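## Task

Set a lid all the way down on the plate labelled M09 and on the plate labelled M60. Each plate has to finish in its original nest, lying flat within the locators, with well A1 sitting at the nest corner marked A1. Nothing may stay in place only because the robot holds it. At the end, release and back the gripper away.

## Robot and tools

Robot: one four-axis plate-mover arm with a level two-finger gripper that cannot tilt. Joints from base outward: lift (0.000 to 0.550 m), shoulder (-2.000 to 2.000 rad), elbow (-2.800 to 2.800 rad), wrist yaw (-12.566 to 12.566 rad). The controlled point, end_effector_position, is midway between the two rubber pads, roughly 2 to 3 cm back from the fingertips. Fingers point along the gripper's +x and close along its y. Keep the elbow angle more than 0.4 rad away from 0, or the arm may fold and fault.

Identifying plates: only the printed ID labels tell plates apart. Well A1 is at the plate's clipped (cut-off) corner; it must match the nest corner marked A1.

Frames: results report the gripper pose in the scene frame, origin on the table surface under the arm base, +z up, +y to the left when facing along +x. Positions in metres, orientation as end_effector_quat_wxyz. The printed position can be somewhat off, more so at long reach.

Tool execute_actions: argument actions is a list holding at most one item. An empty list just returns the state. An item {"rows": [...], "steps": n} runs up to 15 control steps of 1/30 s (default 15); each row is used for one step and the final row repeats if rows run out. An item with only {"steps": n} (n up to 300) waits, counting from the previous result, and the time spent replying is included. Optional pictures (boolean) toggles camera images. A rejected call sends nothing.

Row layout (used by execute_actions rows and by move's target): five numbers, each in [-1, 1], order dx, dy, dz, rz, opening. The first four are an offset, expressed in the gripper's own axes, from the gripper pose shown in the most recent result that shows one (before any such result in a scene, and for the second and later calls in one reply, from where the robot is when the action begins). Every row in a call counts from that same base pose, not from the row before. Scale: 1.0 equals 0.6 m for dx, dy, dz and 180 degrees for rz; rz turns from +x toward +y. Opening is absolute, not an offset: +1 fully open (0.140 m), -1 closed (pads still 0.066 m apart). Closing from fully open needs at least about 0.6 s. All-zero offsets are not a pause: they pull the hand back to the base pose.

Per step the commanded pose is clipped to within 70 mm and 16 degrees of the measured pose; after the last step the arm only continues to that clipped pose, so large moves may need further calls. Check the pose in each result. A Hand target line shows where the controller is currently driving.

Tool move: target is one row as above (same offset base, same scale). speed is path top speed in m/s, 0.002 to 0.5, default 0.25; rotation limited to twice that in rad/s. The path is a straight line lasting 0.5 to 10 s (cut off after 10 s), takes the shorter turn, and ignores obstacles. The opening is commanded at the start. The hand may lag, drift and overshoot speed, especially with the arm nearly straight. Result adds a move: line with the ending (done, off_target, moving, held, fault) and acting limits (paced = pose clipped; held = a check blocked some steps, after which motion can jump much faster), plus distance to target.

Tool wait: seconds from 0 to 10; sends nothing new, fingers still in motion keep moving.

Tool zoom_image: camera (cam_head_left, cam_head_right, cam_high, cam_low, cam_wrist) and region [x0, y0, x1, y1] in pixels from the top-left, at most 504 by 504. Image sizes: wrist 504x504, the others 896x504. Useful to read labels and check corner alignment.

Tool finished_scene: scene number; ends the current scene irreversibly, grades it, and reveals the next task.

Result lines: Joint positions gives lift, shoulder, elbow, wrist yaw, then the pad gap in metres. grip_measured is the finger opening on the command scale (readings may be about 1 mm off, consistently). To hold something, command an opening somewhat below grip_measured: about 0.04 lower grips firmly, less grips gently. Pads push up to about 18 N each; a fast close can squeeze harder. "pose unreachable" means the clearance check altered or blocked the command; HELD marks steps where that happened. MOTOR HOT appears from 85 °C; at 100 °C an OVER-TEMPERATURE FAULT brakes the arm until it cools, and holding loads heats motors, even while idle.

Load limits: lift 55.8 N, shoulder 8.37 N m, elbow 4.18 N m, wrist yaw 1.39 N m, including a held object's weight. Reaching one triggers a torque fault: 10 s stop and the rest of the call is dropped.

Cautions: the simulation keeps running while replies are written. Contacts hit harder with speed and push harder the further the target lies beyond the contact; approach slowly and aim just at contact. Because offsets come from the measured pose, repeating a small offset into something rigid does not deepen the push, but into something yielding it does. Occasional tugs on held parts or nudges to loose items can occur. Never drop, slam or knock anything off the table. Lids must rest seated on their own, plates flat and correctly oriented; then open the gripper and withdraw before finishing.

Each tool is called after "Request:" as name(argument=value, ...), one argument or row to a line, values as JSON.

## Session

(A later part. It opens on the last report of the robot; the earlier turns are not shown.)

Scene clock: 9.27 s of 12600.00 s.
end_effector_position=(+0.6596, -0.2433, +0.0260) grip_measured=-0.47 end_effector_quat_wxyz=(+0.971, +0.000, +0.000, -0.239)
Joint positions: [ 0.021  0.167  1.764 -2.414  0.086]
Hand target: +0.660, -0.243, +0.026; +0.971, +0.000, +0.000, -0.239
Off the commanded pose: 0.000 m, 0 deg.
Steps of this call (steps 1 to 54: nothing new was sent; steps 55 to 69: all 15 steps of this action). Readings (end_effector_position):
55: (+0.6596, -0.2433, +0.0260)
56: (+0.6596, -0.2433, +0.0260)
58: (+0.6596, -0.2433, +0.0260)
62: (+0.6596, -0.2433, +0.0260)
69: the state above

Request:
move(
  target=[0, -0.0005, -0.017, -0.0022, -0.52],
  speed=0.04,
)

Request:
zoom_image(
  camera="cam_wrist",
  region=[0, 380, 200, 504],
)

Request:
zoom_image(
  camera="cam_wrist",
  region=[120, 140, 420, 300],
)

Scene clock: 16.27 s of 12600.00 s.
end_effector_position=(+0.7368, -0.0712, +0.0463) grip_measured=-0.47 end_effector_quat_wxyz=(+0.998, +0.000, +0.000, -0.067)
Joint positions: [ 0.041  0.434  1.918 -2.487  0.086]
Hand target: +0.737, -0.071, +0.046; +0.998, +0.000, +0.000, -0.067
Off the commanded pose: 0.000 m, 0 deg.
move: done

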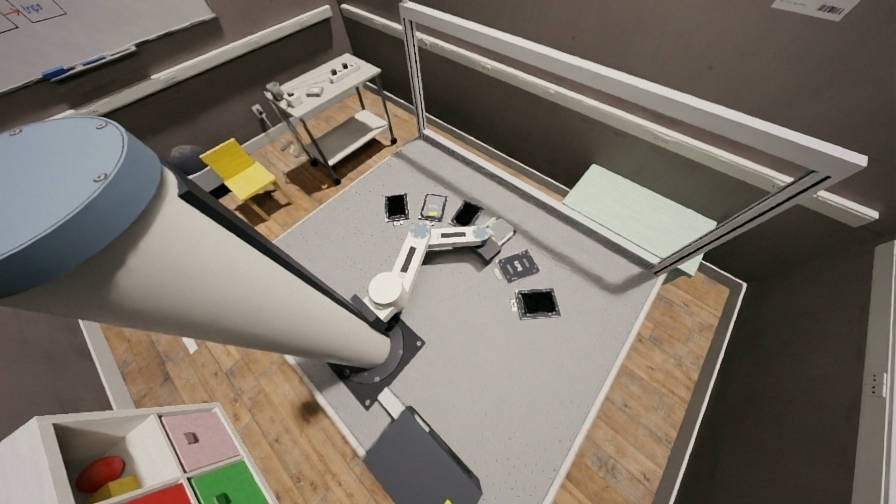

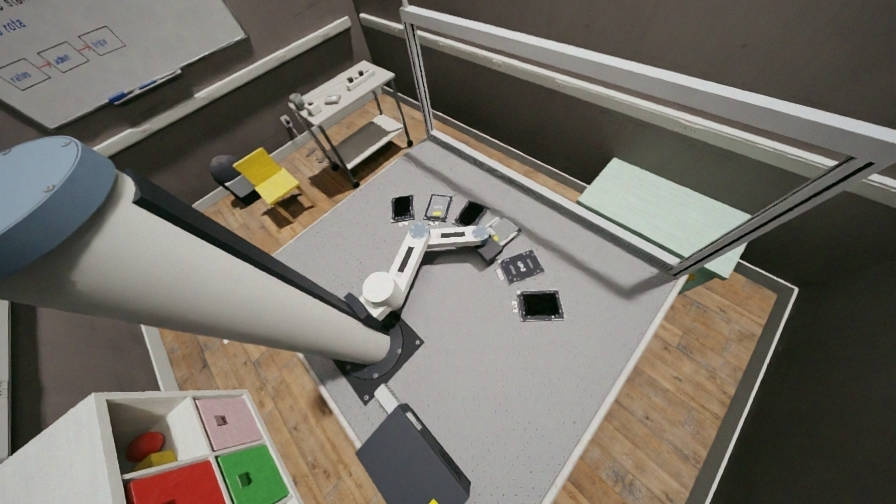

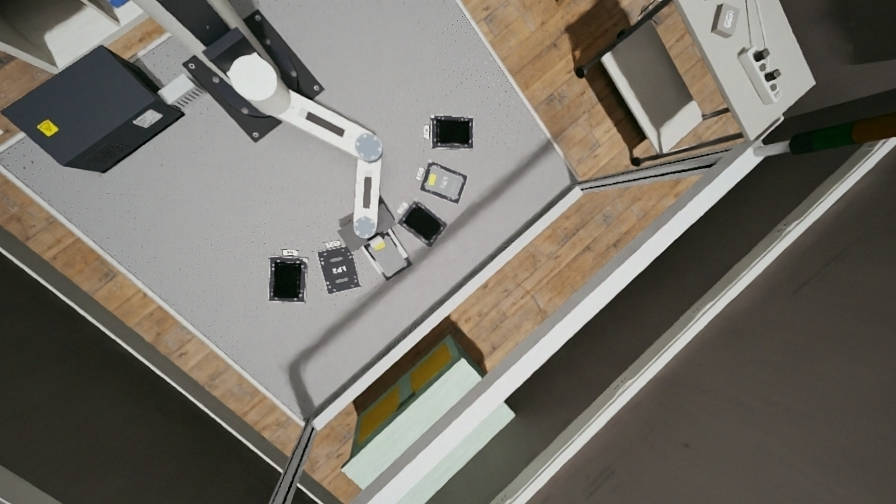

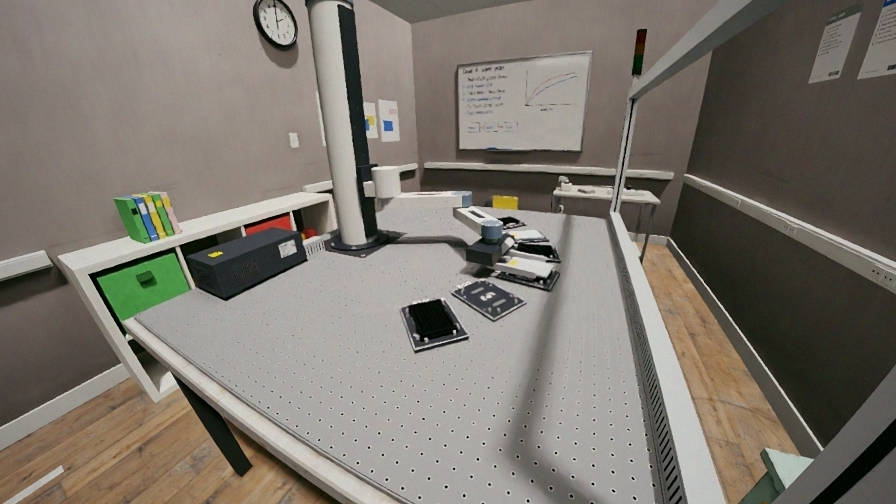

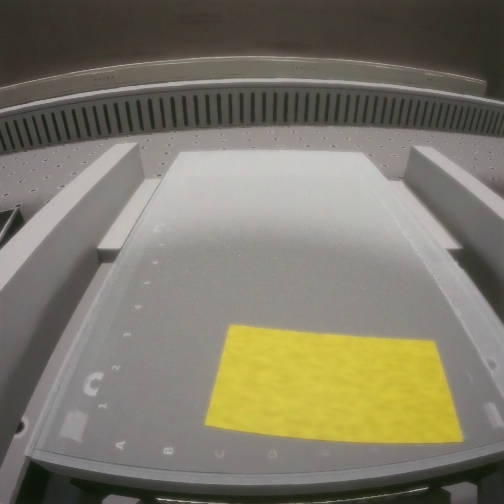

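Region (0, 380, 200, 504) of cam_wrist's 504x504 image, scaled by 2.520, with more detail than that image has; it fills the top 312 rows of this view, and the rest is white.

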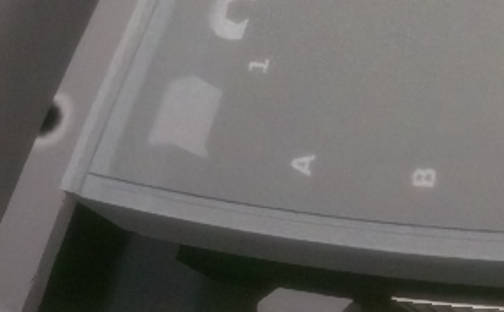

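Region (120, 140, 420, 300) of cam_wrist's 504x504 image, scaled by 1.680, with more detail than that image has; it fills the top 269 rows of this view, and the rest is white.

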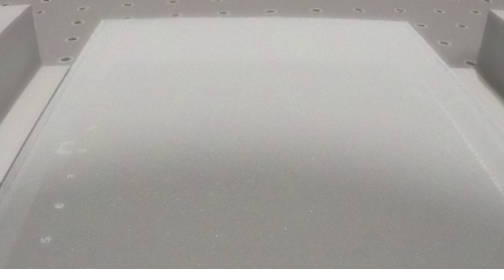

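Request:
move(
  target=[0, -0.0007, -0.008, 0, -0.52],
  speed=0.015,
)

Request:
zoom_image(
  camera="cam_wrist",
  region=[0, 380, 200, 504],
)

Scene clock: 18.00 s of 12600.00 s.
end_effector_position=(+0.7368, -0.0716, +0.0415) grip_measured=-0.47 end_effector_quat_wxyz=(+0.998, +0.000, +0.000, -0.067)
Joint positions: [ 0.036  0.434  1.918 -2.486  0.086]
Hand target: +0.737, -0.072, +0.042; +0.998, +0.000, +0.000, -0.067
Off the commanded pose: 0.000 m, 0 deg.
move: done

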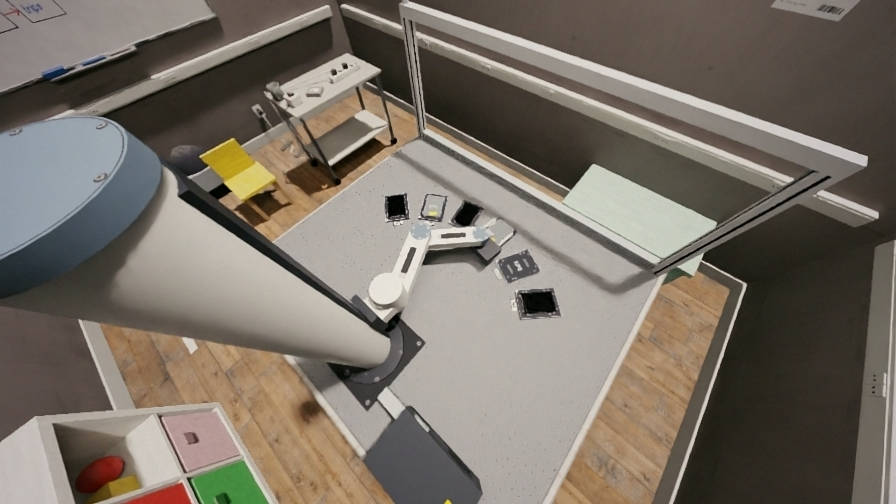

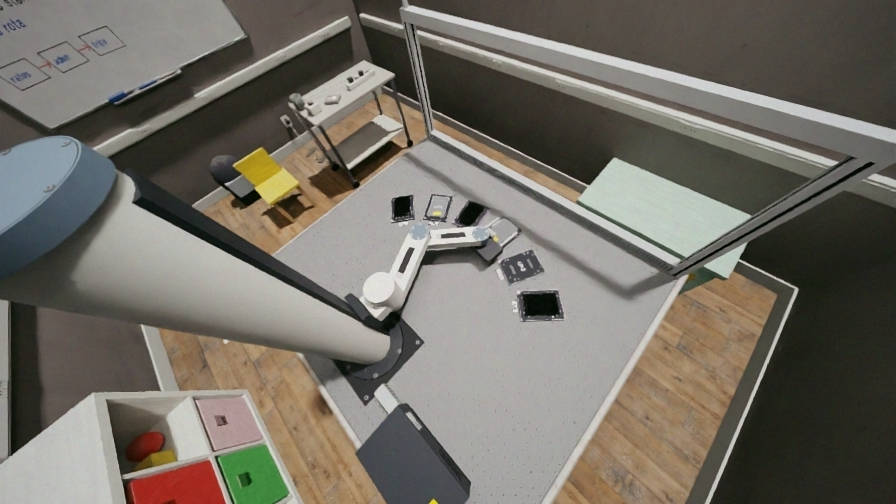

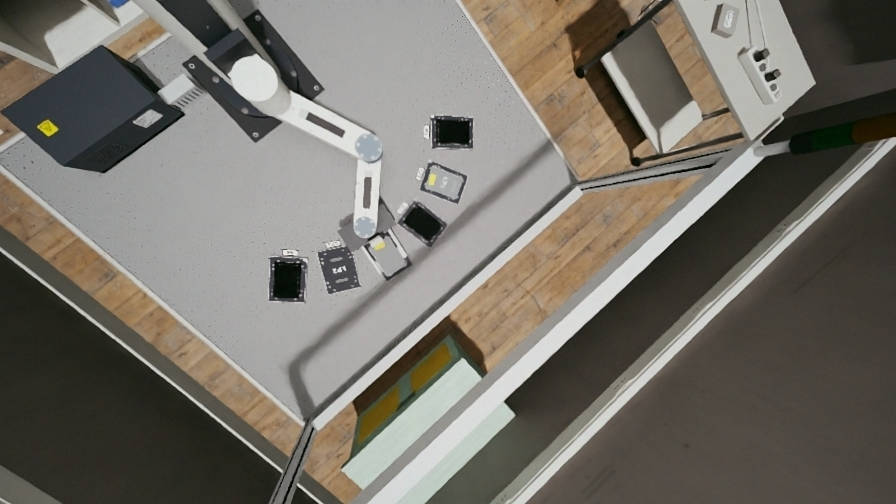

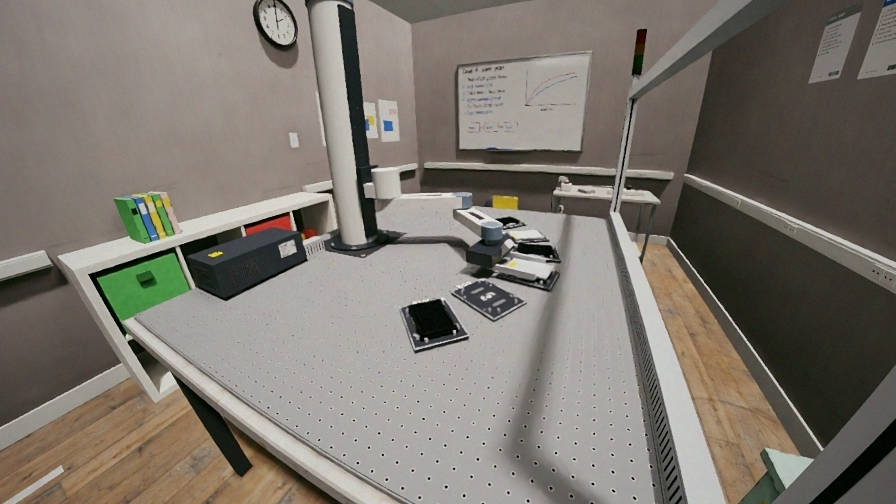

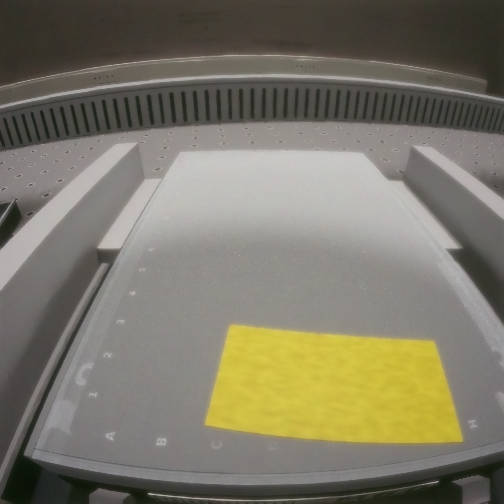

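Region (0, 380, 200, 504) of cam_wrist's 504x504 image, scaled by 2.520, with more detail than that image has; it fills the top 312 rows of this view, and the rest is white.

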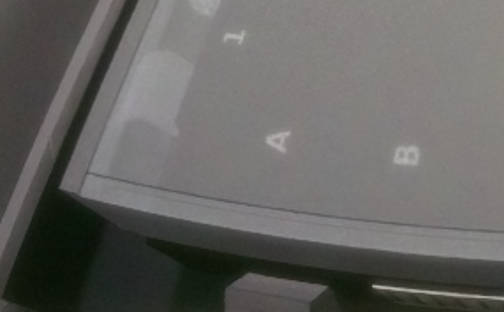

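Request:
move(
  target=[0, 0, -0.008, 0, -0.52],
  speed=0.015,
)

Request:
zoom_image(
  camera="cam_wrist",
  region=[0, 380, 200, 504],
)

Scene clock: 19.10 s of 12600.00 s.
end_effector_position=(+0.7370, -0.0710, +0.0367) grip_measured=-0.47 end_effector_quat_wxyz=(+0.998, +0.000, +0.000, -0.066)
Joint positions: [ 0.032  0.434  1.919 -2.486  0.086]
Hand target: +0.737, -0.072, +0.037; +0.998, +0.000, +0.000, -0.067
Off the commanded pose: 0.001 m, 0 deg.
move: done

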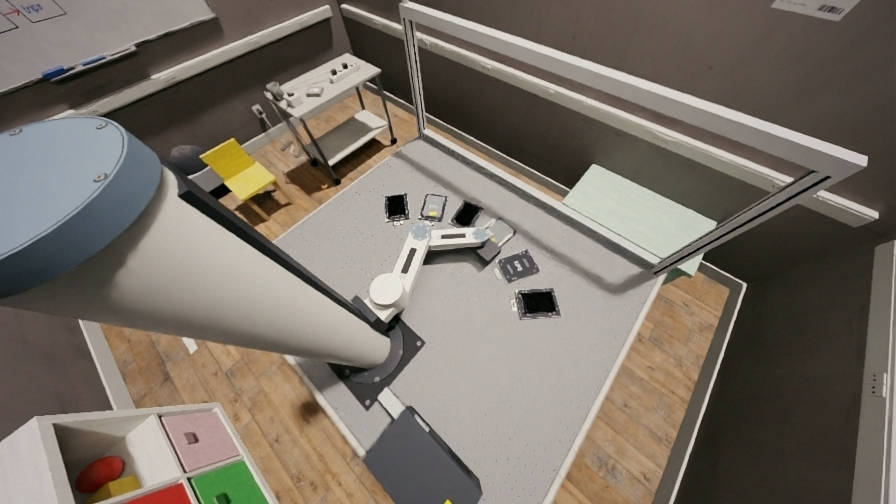

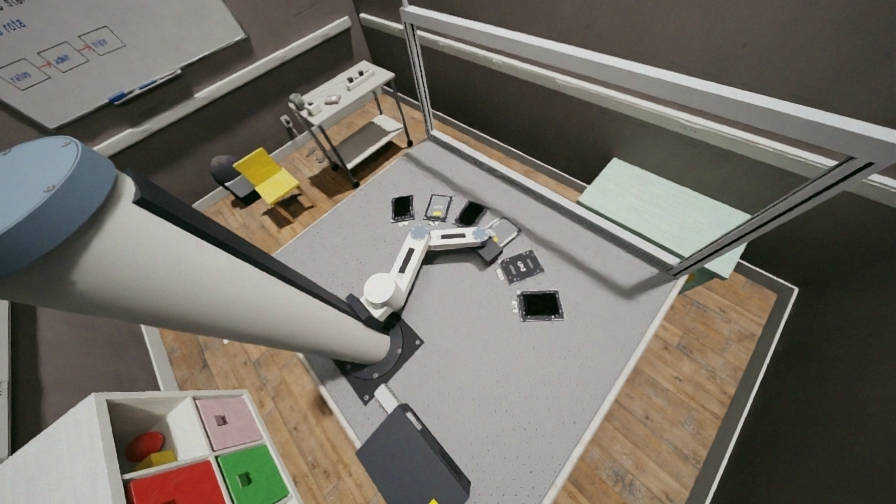

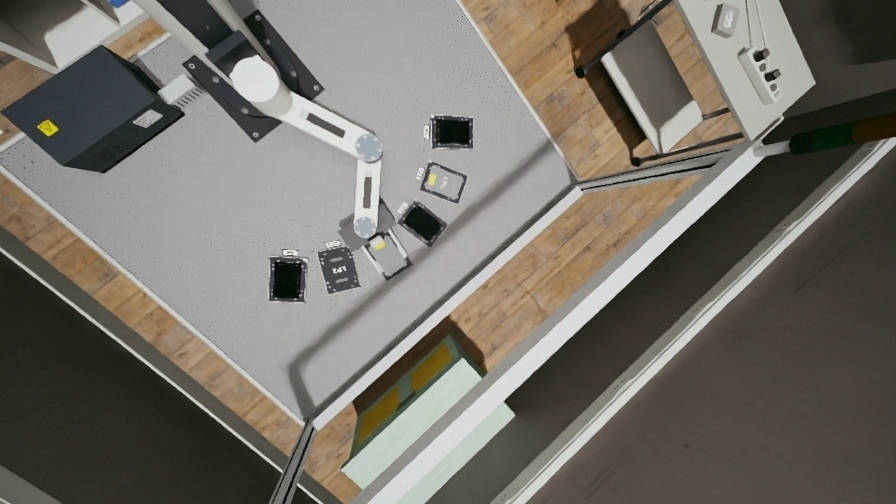

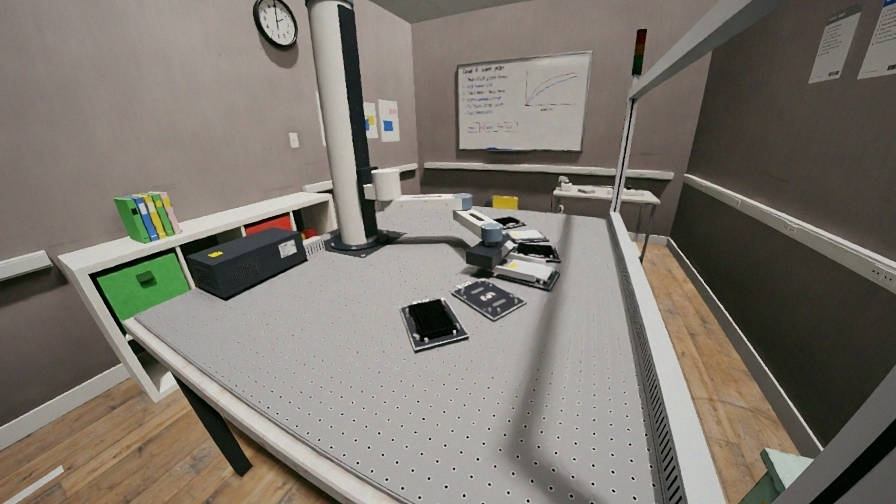

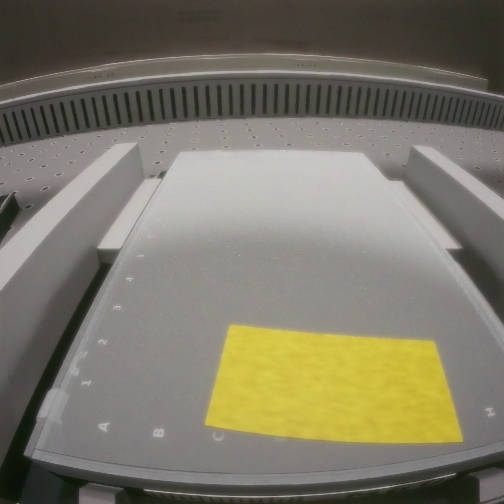

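Region (0, 380, 200, 504) of cam_wrist's 504x504 image, scaled by 2.520, with more detail than that image has; it fills the top 312 rows of this view, and the rest is white.

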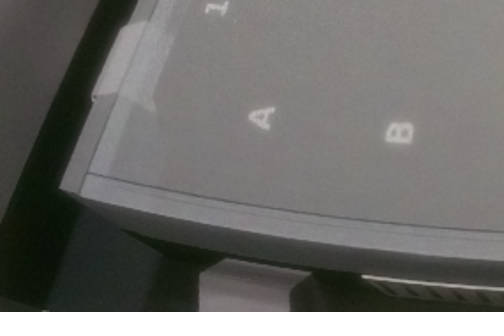

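Request:
execute_actions(
  actions=[
    {"rows":[[0.0002,0.0005,-0.0005,0,-0.52],[0.0002,0.0005,-0.001,0,-0.52],[0.0002,0.0005,-0.0015,0,-0.52]],"steps":9},
  ],
  pictures=false,
)

Scene clock: 19.97 s of 12600.00 s.
end_effector_position=(+0.7370, -0.0709, +0.0364) grip_measured=-0.47 end_effector_quat_wxyz=(+0.998, +0.000, +0.000, -0.067)
Joint positions: [ 0.031  0.434  1.919 -2.487  0.086]
Hand target: +0.737, -0.071, +0.036; +0.998, +0.000, +0.000, -0.066
Off the commanded pose: 0.001 m, 0 deg.
Steps of this call (steps 1 to 17: nothing new was sent; steps 18 to 26: all 9 steps of this action). Readings (end_effector_position):
18: (+0.7370, -0.0709, +0.0366)
19: (+0.7370, -0.0709, +0.0365)
21: (+0.7370, -0.0709, +0.0364)
25: (+0.7370, -0.0709, +0.0364)
26: the state above

Request:
execute_actions(
  actions=[
    {"rows":[[0,0,0.0005,0,-0.49],[0,0,0.0005,0,-0.46],[0,0,0.0005,0,-0.43],[0,0,0.0005,0,-0.38],[0,0,0.0005,0,-0.3],[0,0,0.0005,0,-0.2],[0,0,0.0005,0,-0.1],[0,0,0.0005,0,0]],"steps":11},
  ],
  pictures=false,
)

Request:
move(
  target=[0, 0, 0.2, 0, 0],
  speed=0.25,
)

Scene clock: 22.63 s of 12600.00 s.
end_effector_position=(+0.7370, -0.0709, +0.0367) grip_measured=+0.00 end_effector_quat_wxyz=(+0.998, +0.000, +0.000, -0.067)
Joint positions: [ 0.032  0.434  1.919 -2.487  0.103]
Hand target: +0.737, -0.071, +0.037; +0.998, +0.000, +0.000, -0.067
Off the commanded pose: 0.000 m, 0 deg.
Steps of this call (steps 1 to 69: nothing new was sent; steps 70 to 80: all 11 steps of this action). Readings (end_effector_position):
70: (+0.7370, -0.0709, +0.0365)
71: (+0.7370, -0.0709, +0.0369)
73: (+0.7370, -0.0709, +0.0367)
77: (+0.7370, -0.0709, +0.0367)
80: the state above

Scene clock: 23.77 s of 12600.00 s.
end_effector_position=(+0.7370, -0.0709, +0.1567) grip_measured=+0.00 end_effector_quat_wxyz=(+0.998, +0.000, +0.000, -0.067)
Joint positions: [ 0.152  0.434  1.919 -2.487  0.103]
Hand target: +0.737, -0.071, +0.157; +0.998, +0.000, +0.000, -0.067
Off the commanded pose: 0.000 m, 0 deg.
move: done

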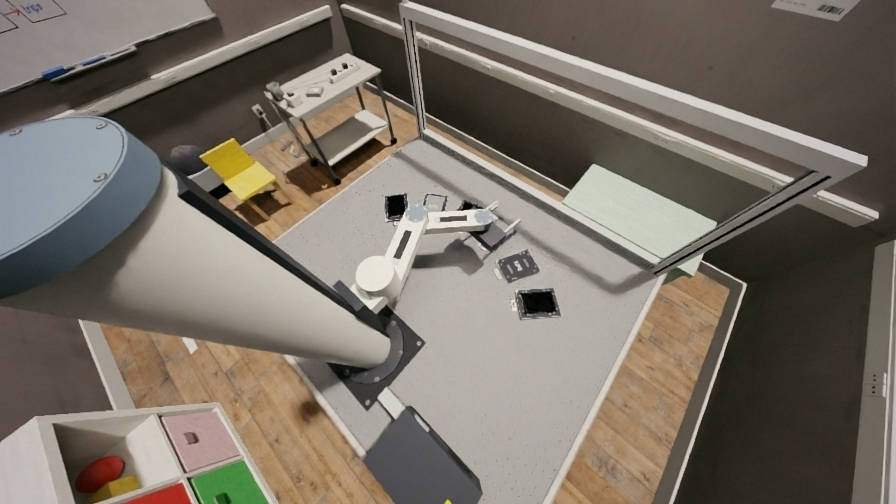

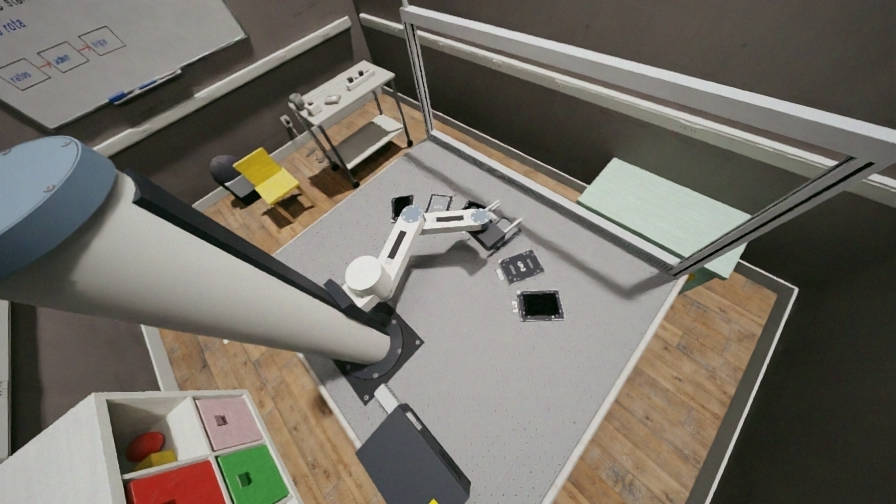

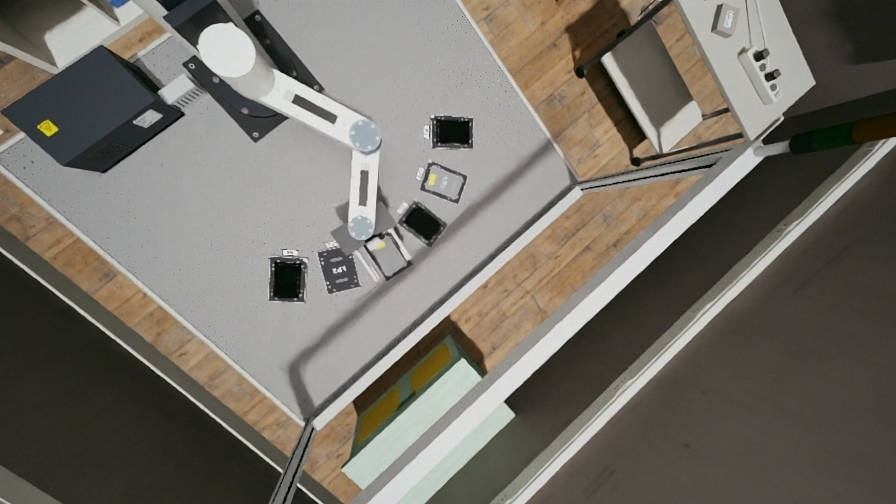

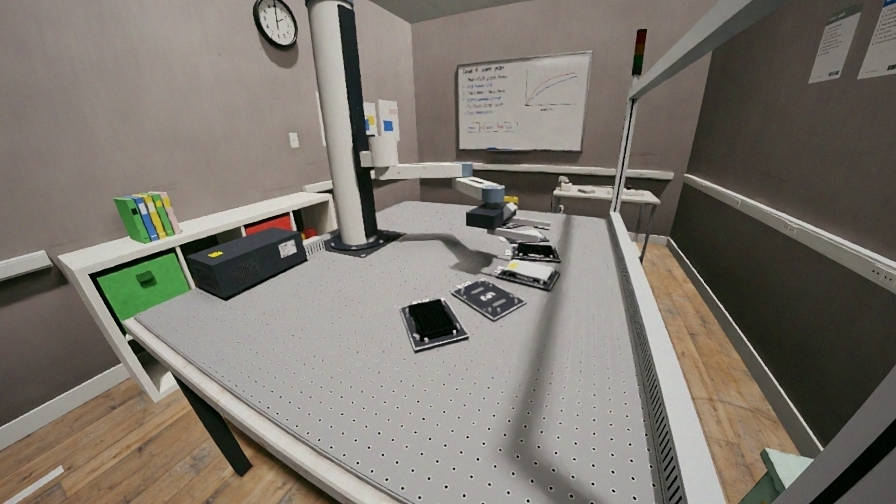

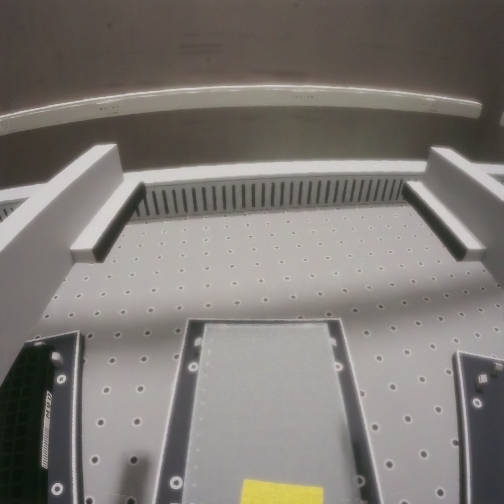

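Request:
zoom_image(
  camera="cam_wrist",
  region=[10, 375, 90, 455],
)

Region (10, 375, 90, 455) of cam_wrist's 504x504 image, scaled by 6.300, with more detail than that image has.

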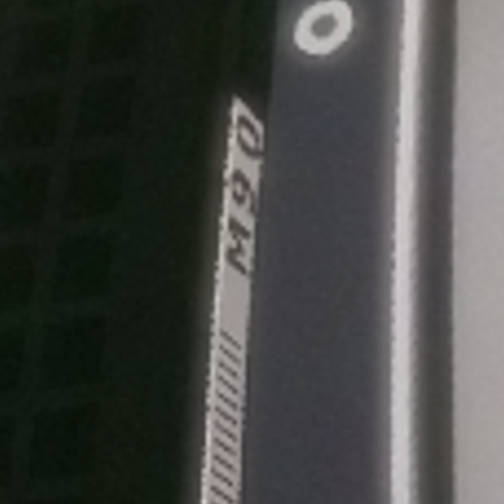

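Request:
move(
  target=[-0.2009, 0.5548, 0, 0.204, 0],
  speed=0.45,
)

Request:
zoom_image(
  camera="cam_wrist",
  region=[0, 360, 120, 480],
)

Scene clock: 26.33 s of 12600.00 s.
end_effector_position=(+0.6621, +0.2753, +0.1567) grip_measured=+0.00 end_effector_quat_wxyz=(+0.968, +0.000, +0.000, +0.251)
Joint positions: [ 0.152  1.094  1.873 -2.459  0.103]
Hand target: +0.662, +0.275, +0.157; +0.968, +0.000, +0.000, +0.251
Off the commanded pose: 0.000 m, 0 deg.
move: done

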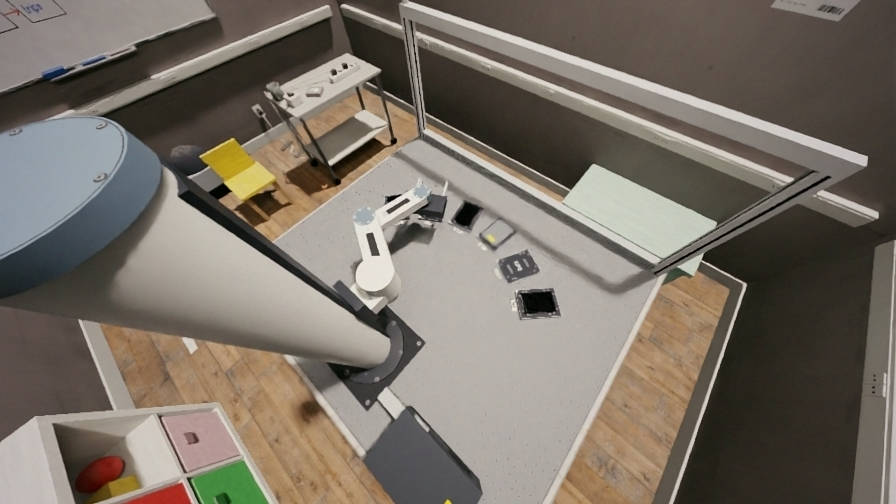

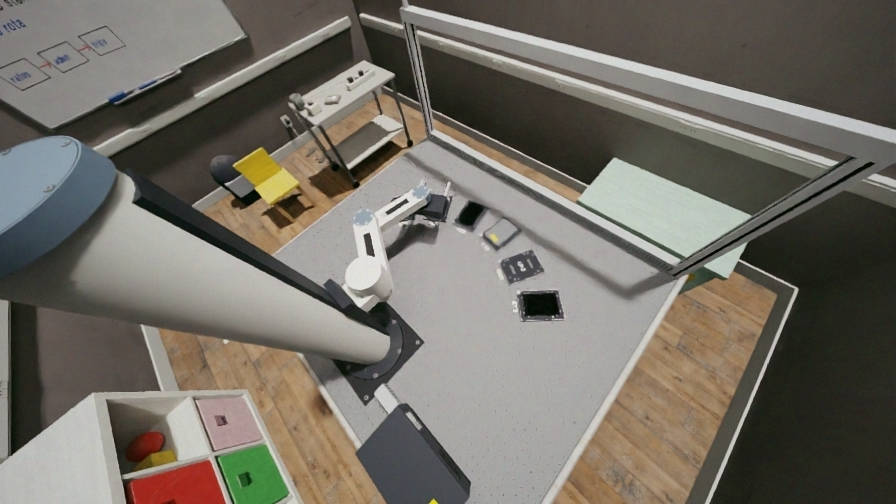

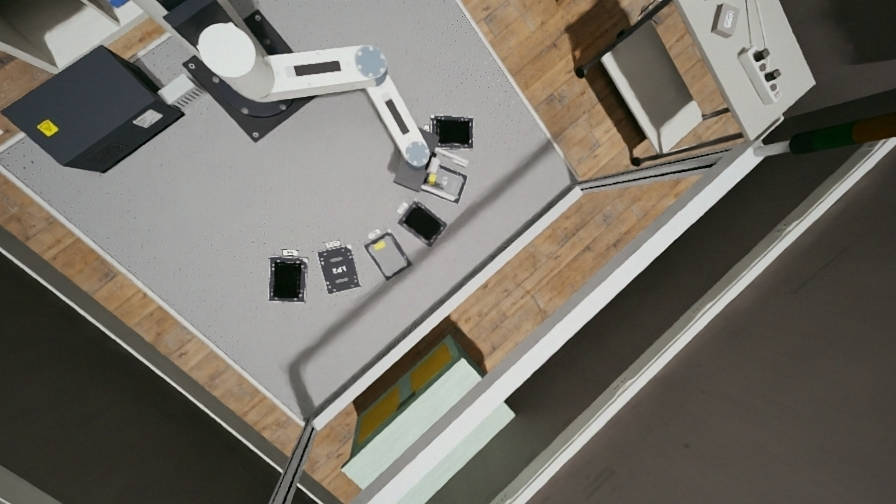

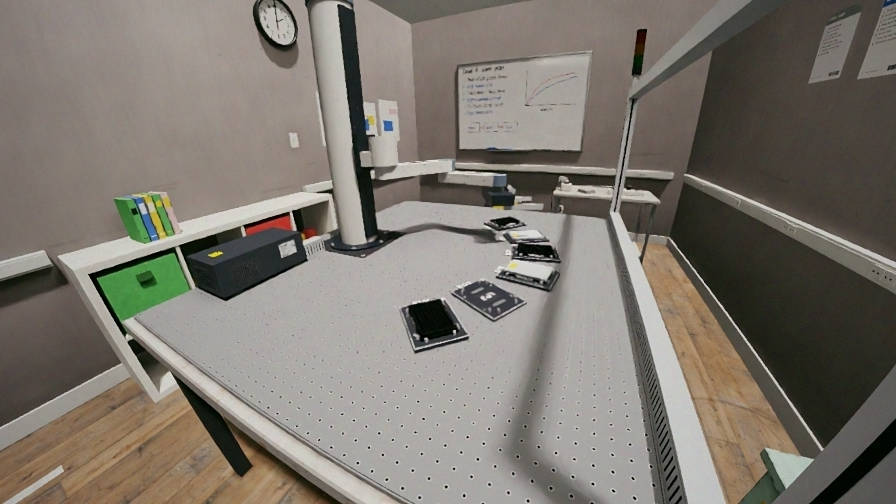

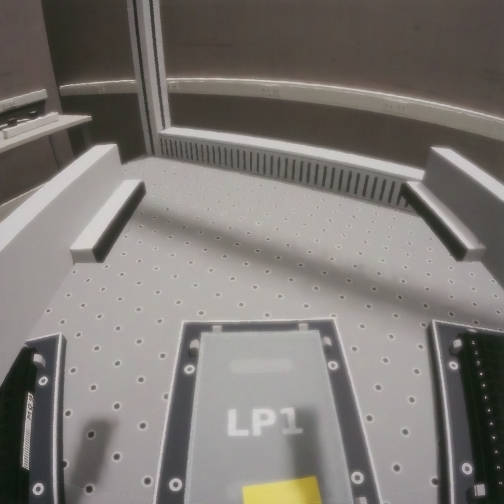

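Region (0, 360, 120, 480) of cam_wrist's 504x504 image, scaled by 4.200, with more detail than that image has.

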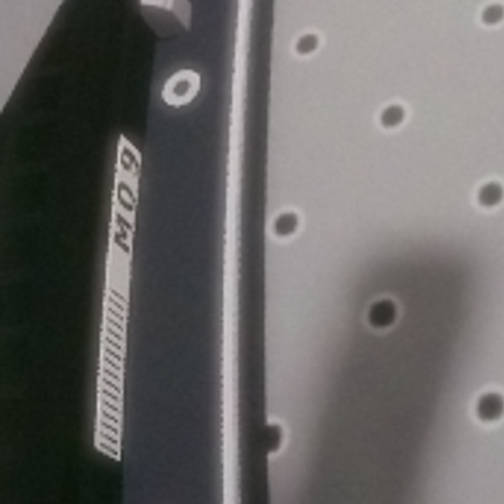

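Request:
move(
  target=[-0.001, 0.0045, -0.1692, 0.013, 0],
  speed=0.25,
)

Scene clock: 27.77 s of 12600.00 s.
end_effector_position=(+0.6602, +0.2774, +0.0552) grip_measured=+0.00 end_effector_quat_wxyz=(+0.963, +0.000, +0.000, +0.271)
Joint positions: [ 0.05   1.089  1.87  -2.41   0.103]
Hand target: +0.660, +0.277, +0.055; +0.963, +0.000, +0.000, +0.271
Off the commanded pose: 0.000 m, 0 deg.
move: done

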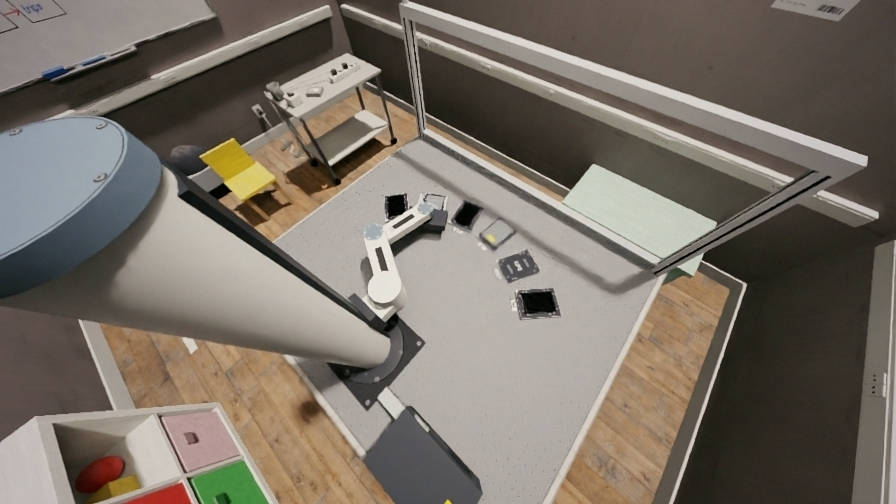

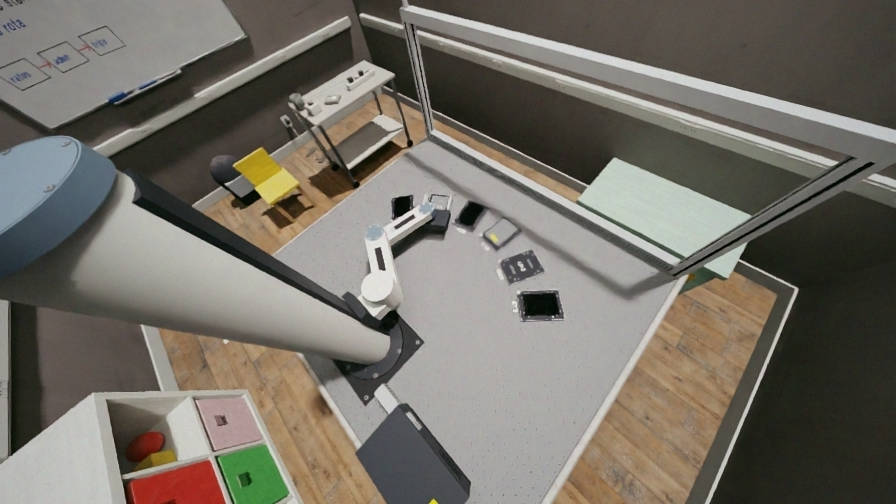

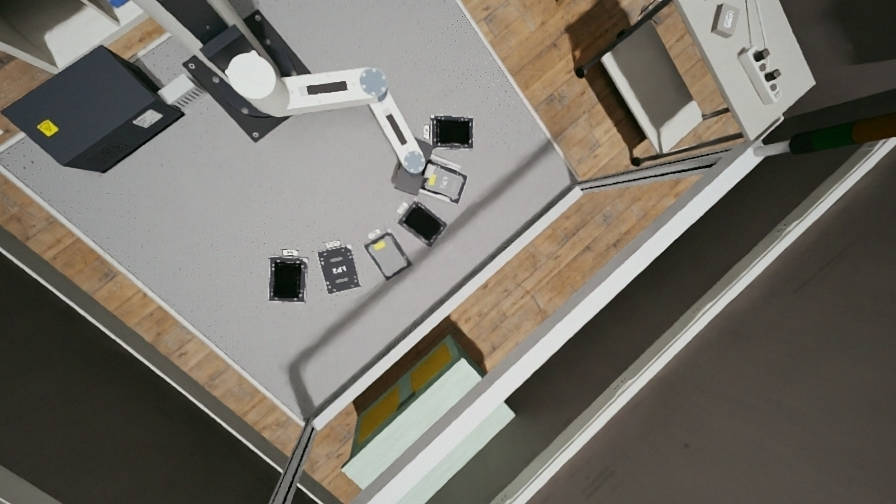

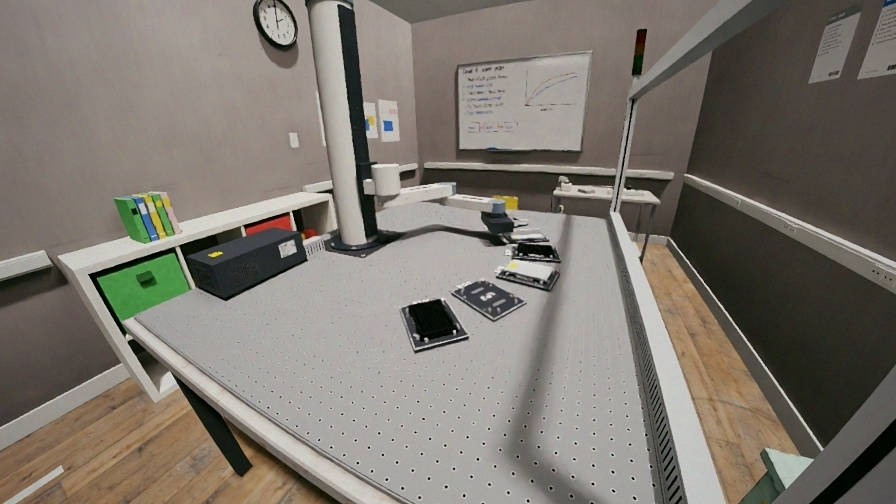

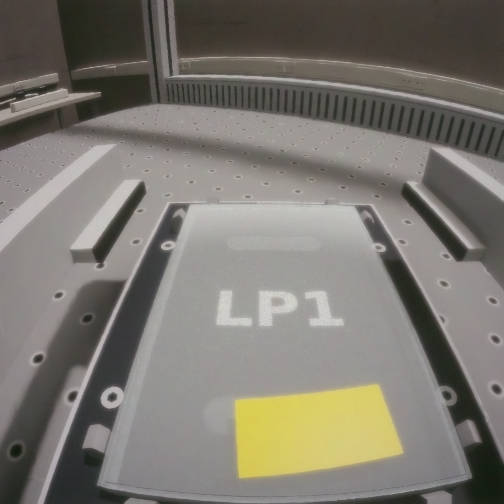

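Request:
move(
  target=[0.0028, -0.0016, -0.0485, -0.004, 0],
  speed=0.06,
)

Scene clock: 29.07 s of 12600.00 s.
end_effector_position=(+0.6621, +0.2775, +0.0261) grip_measured=+0.00 end_effector_quat_wxyz=(+0.964, +0.000, +0.000, +0.265)
Joint positions: [ 0.021  1.086  1.88  -2.43   0.103]
Hand target: +0.662, +0.277, +0.026; +0.964, +0.000, +0.000, +0.265
Off the commanded pose: 0.000 m, 0 deg.
move: done

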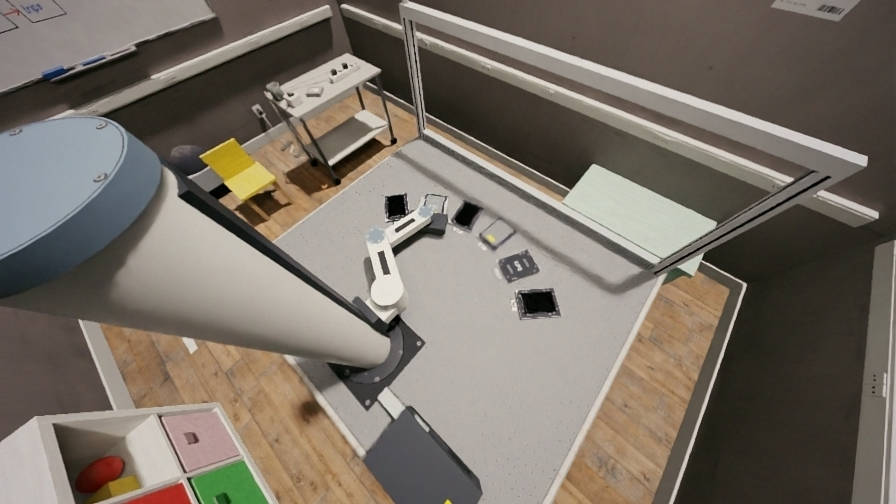

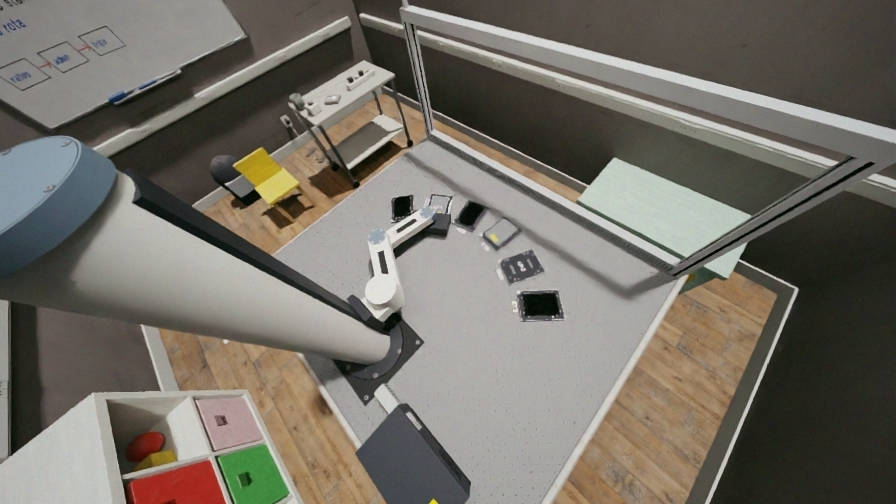

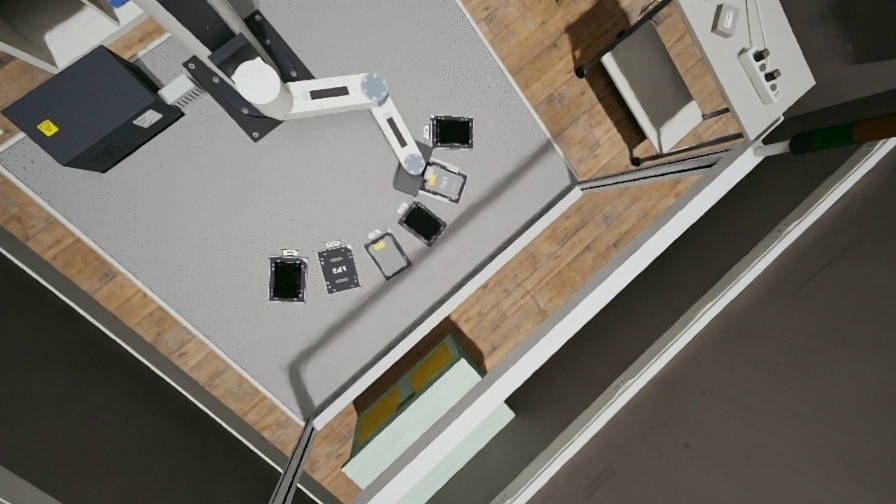

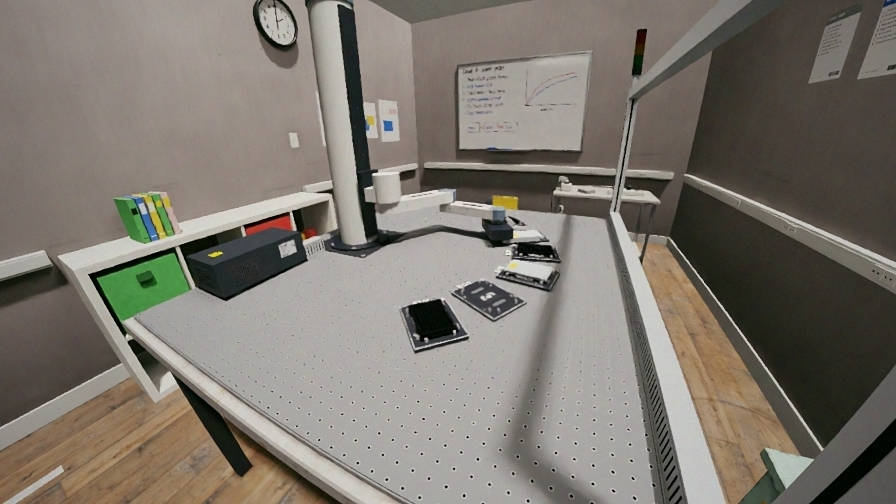

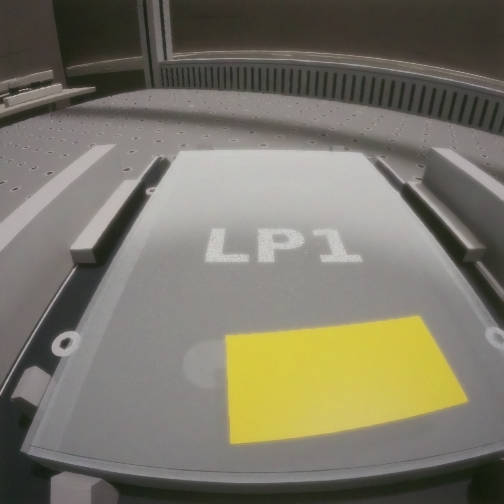

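Request:
execute_actions(
  actions=[
    {"rows":[[0.0005,0.0008,0,0,-0.1],[0.0005,0.0008,0,0,-0.2],[0.0005,0.0008,0,0,-0.28],[0.0005,0.0008,0,0,-0.34],[0.0005,0.0008,0,0,-0.38],[0.0005,0.0008,0,0,-0.41],[0.0005,0.0008,0,0,-0.43],[0.0005,0.0008,0,0,-0.45],[0.0005,0.0008,0,0,-0.47],[0.0005,0.0008,0,0,-0.49],[0.0005,0.0008,0,0,-0.5],[0.0005,0.0008,0,0,-0.51],[0.0005,0.0008,0,0,-0.52]],"steps":15},
  ],
  pictures=false,
)

Scene clock: 30.30 s of 12600.00 s.
end_effector_position=(+0.6621, +0.2781, +0.0261) grip_measured=-0.47 end_effector_quat_wxyz=(+0.964, +0.000, +0.000, +0.265)
Joint positions: [ 0.021  1.087  1.882 -2.432  0.086]
Hand target: +0.662, +0.278, +0.026; +0.964, +0.000, +0.000, +0.265
Off the commanded pose: 0.000 m, 0 deg.
Steps of this call (steps 1 to 22: nothing new was sent; steps 23 to 37: all 15 steps of this action). Readings (end_effector_position):
23: (+0.6622, +0.2777, +0.0261)
24: (+0.6621, +0.2781, +0.0261)
26: (+0.6621, +0.2781, +0.0261)
30: (+0.6621, +0.2781, +0.0261)
37: the state above


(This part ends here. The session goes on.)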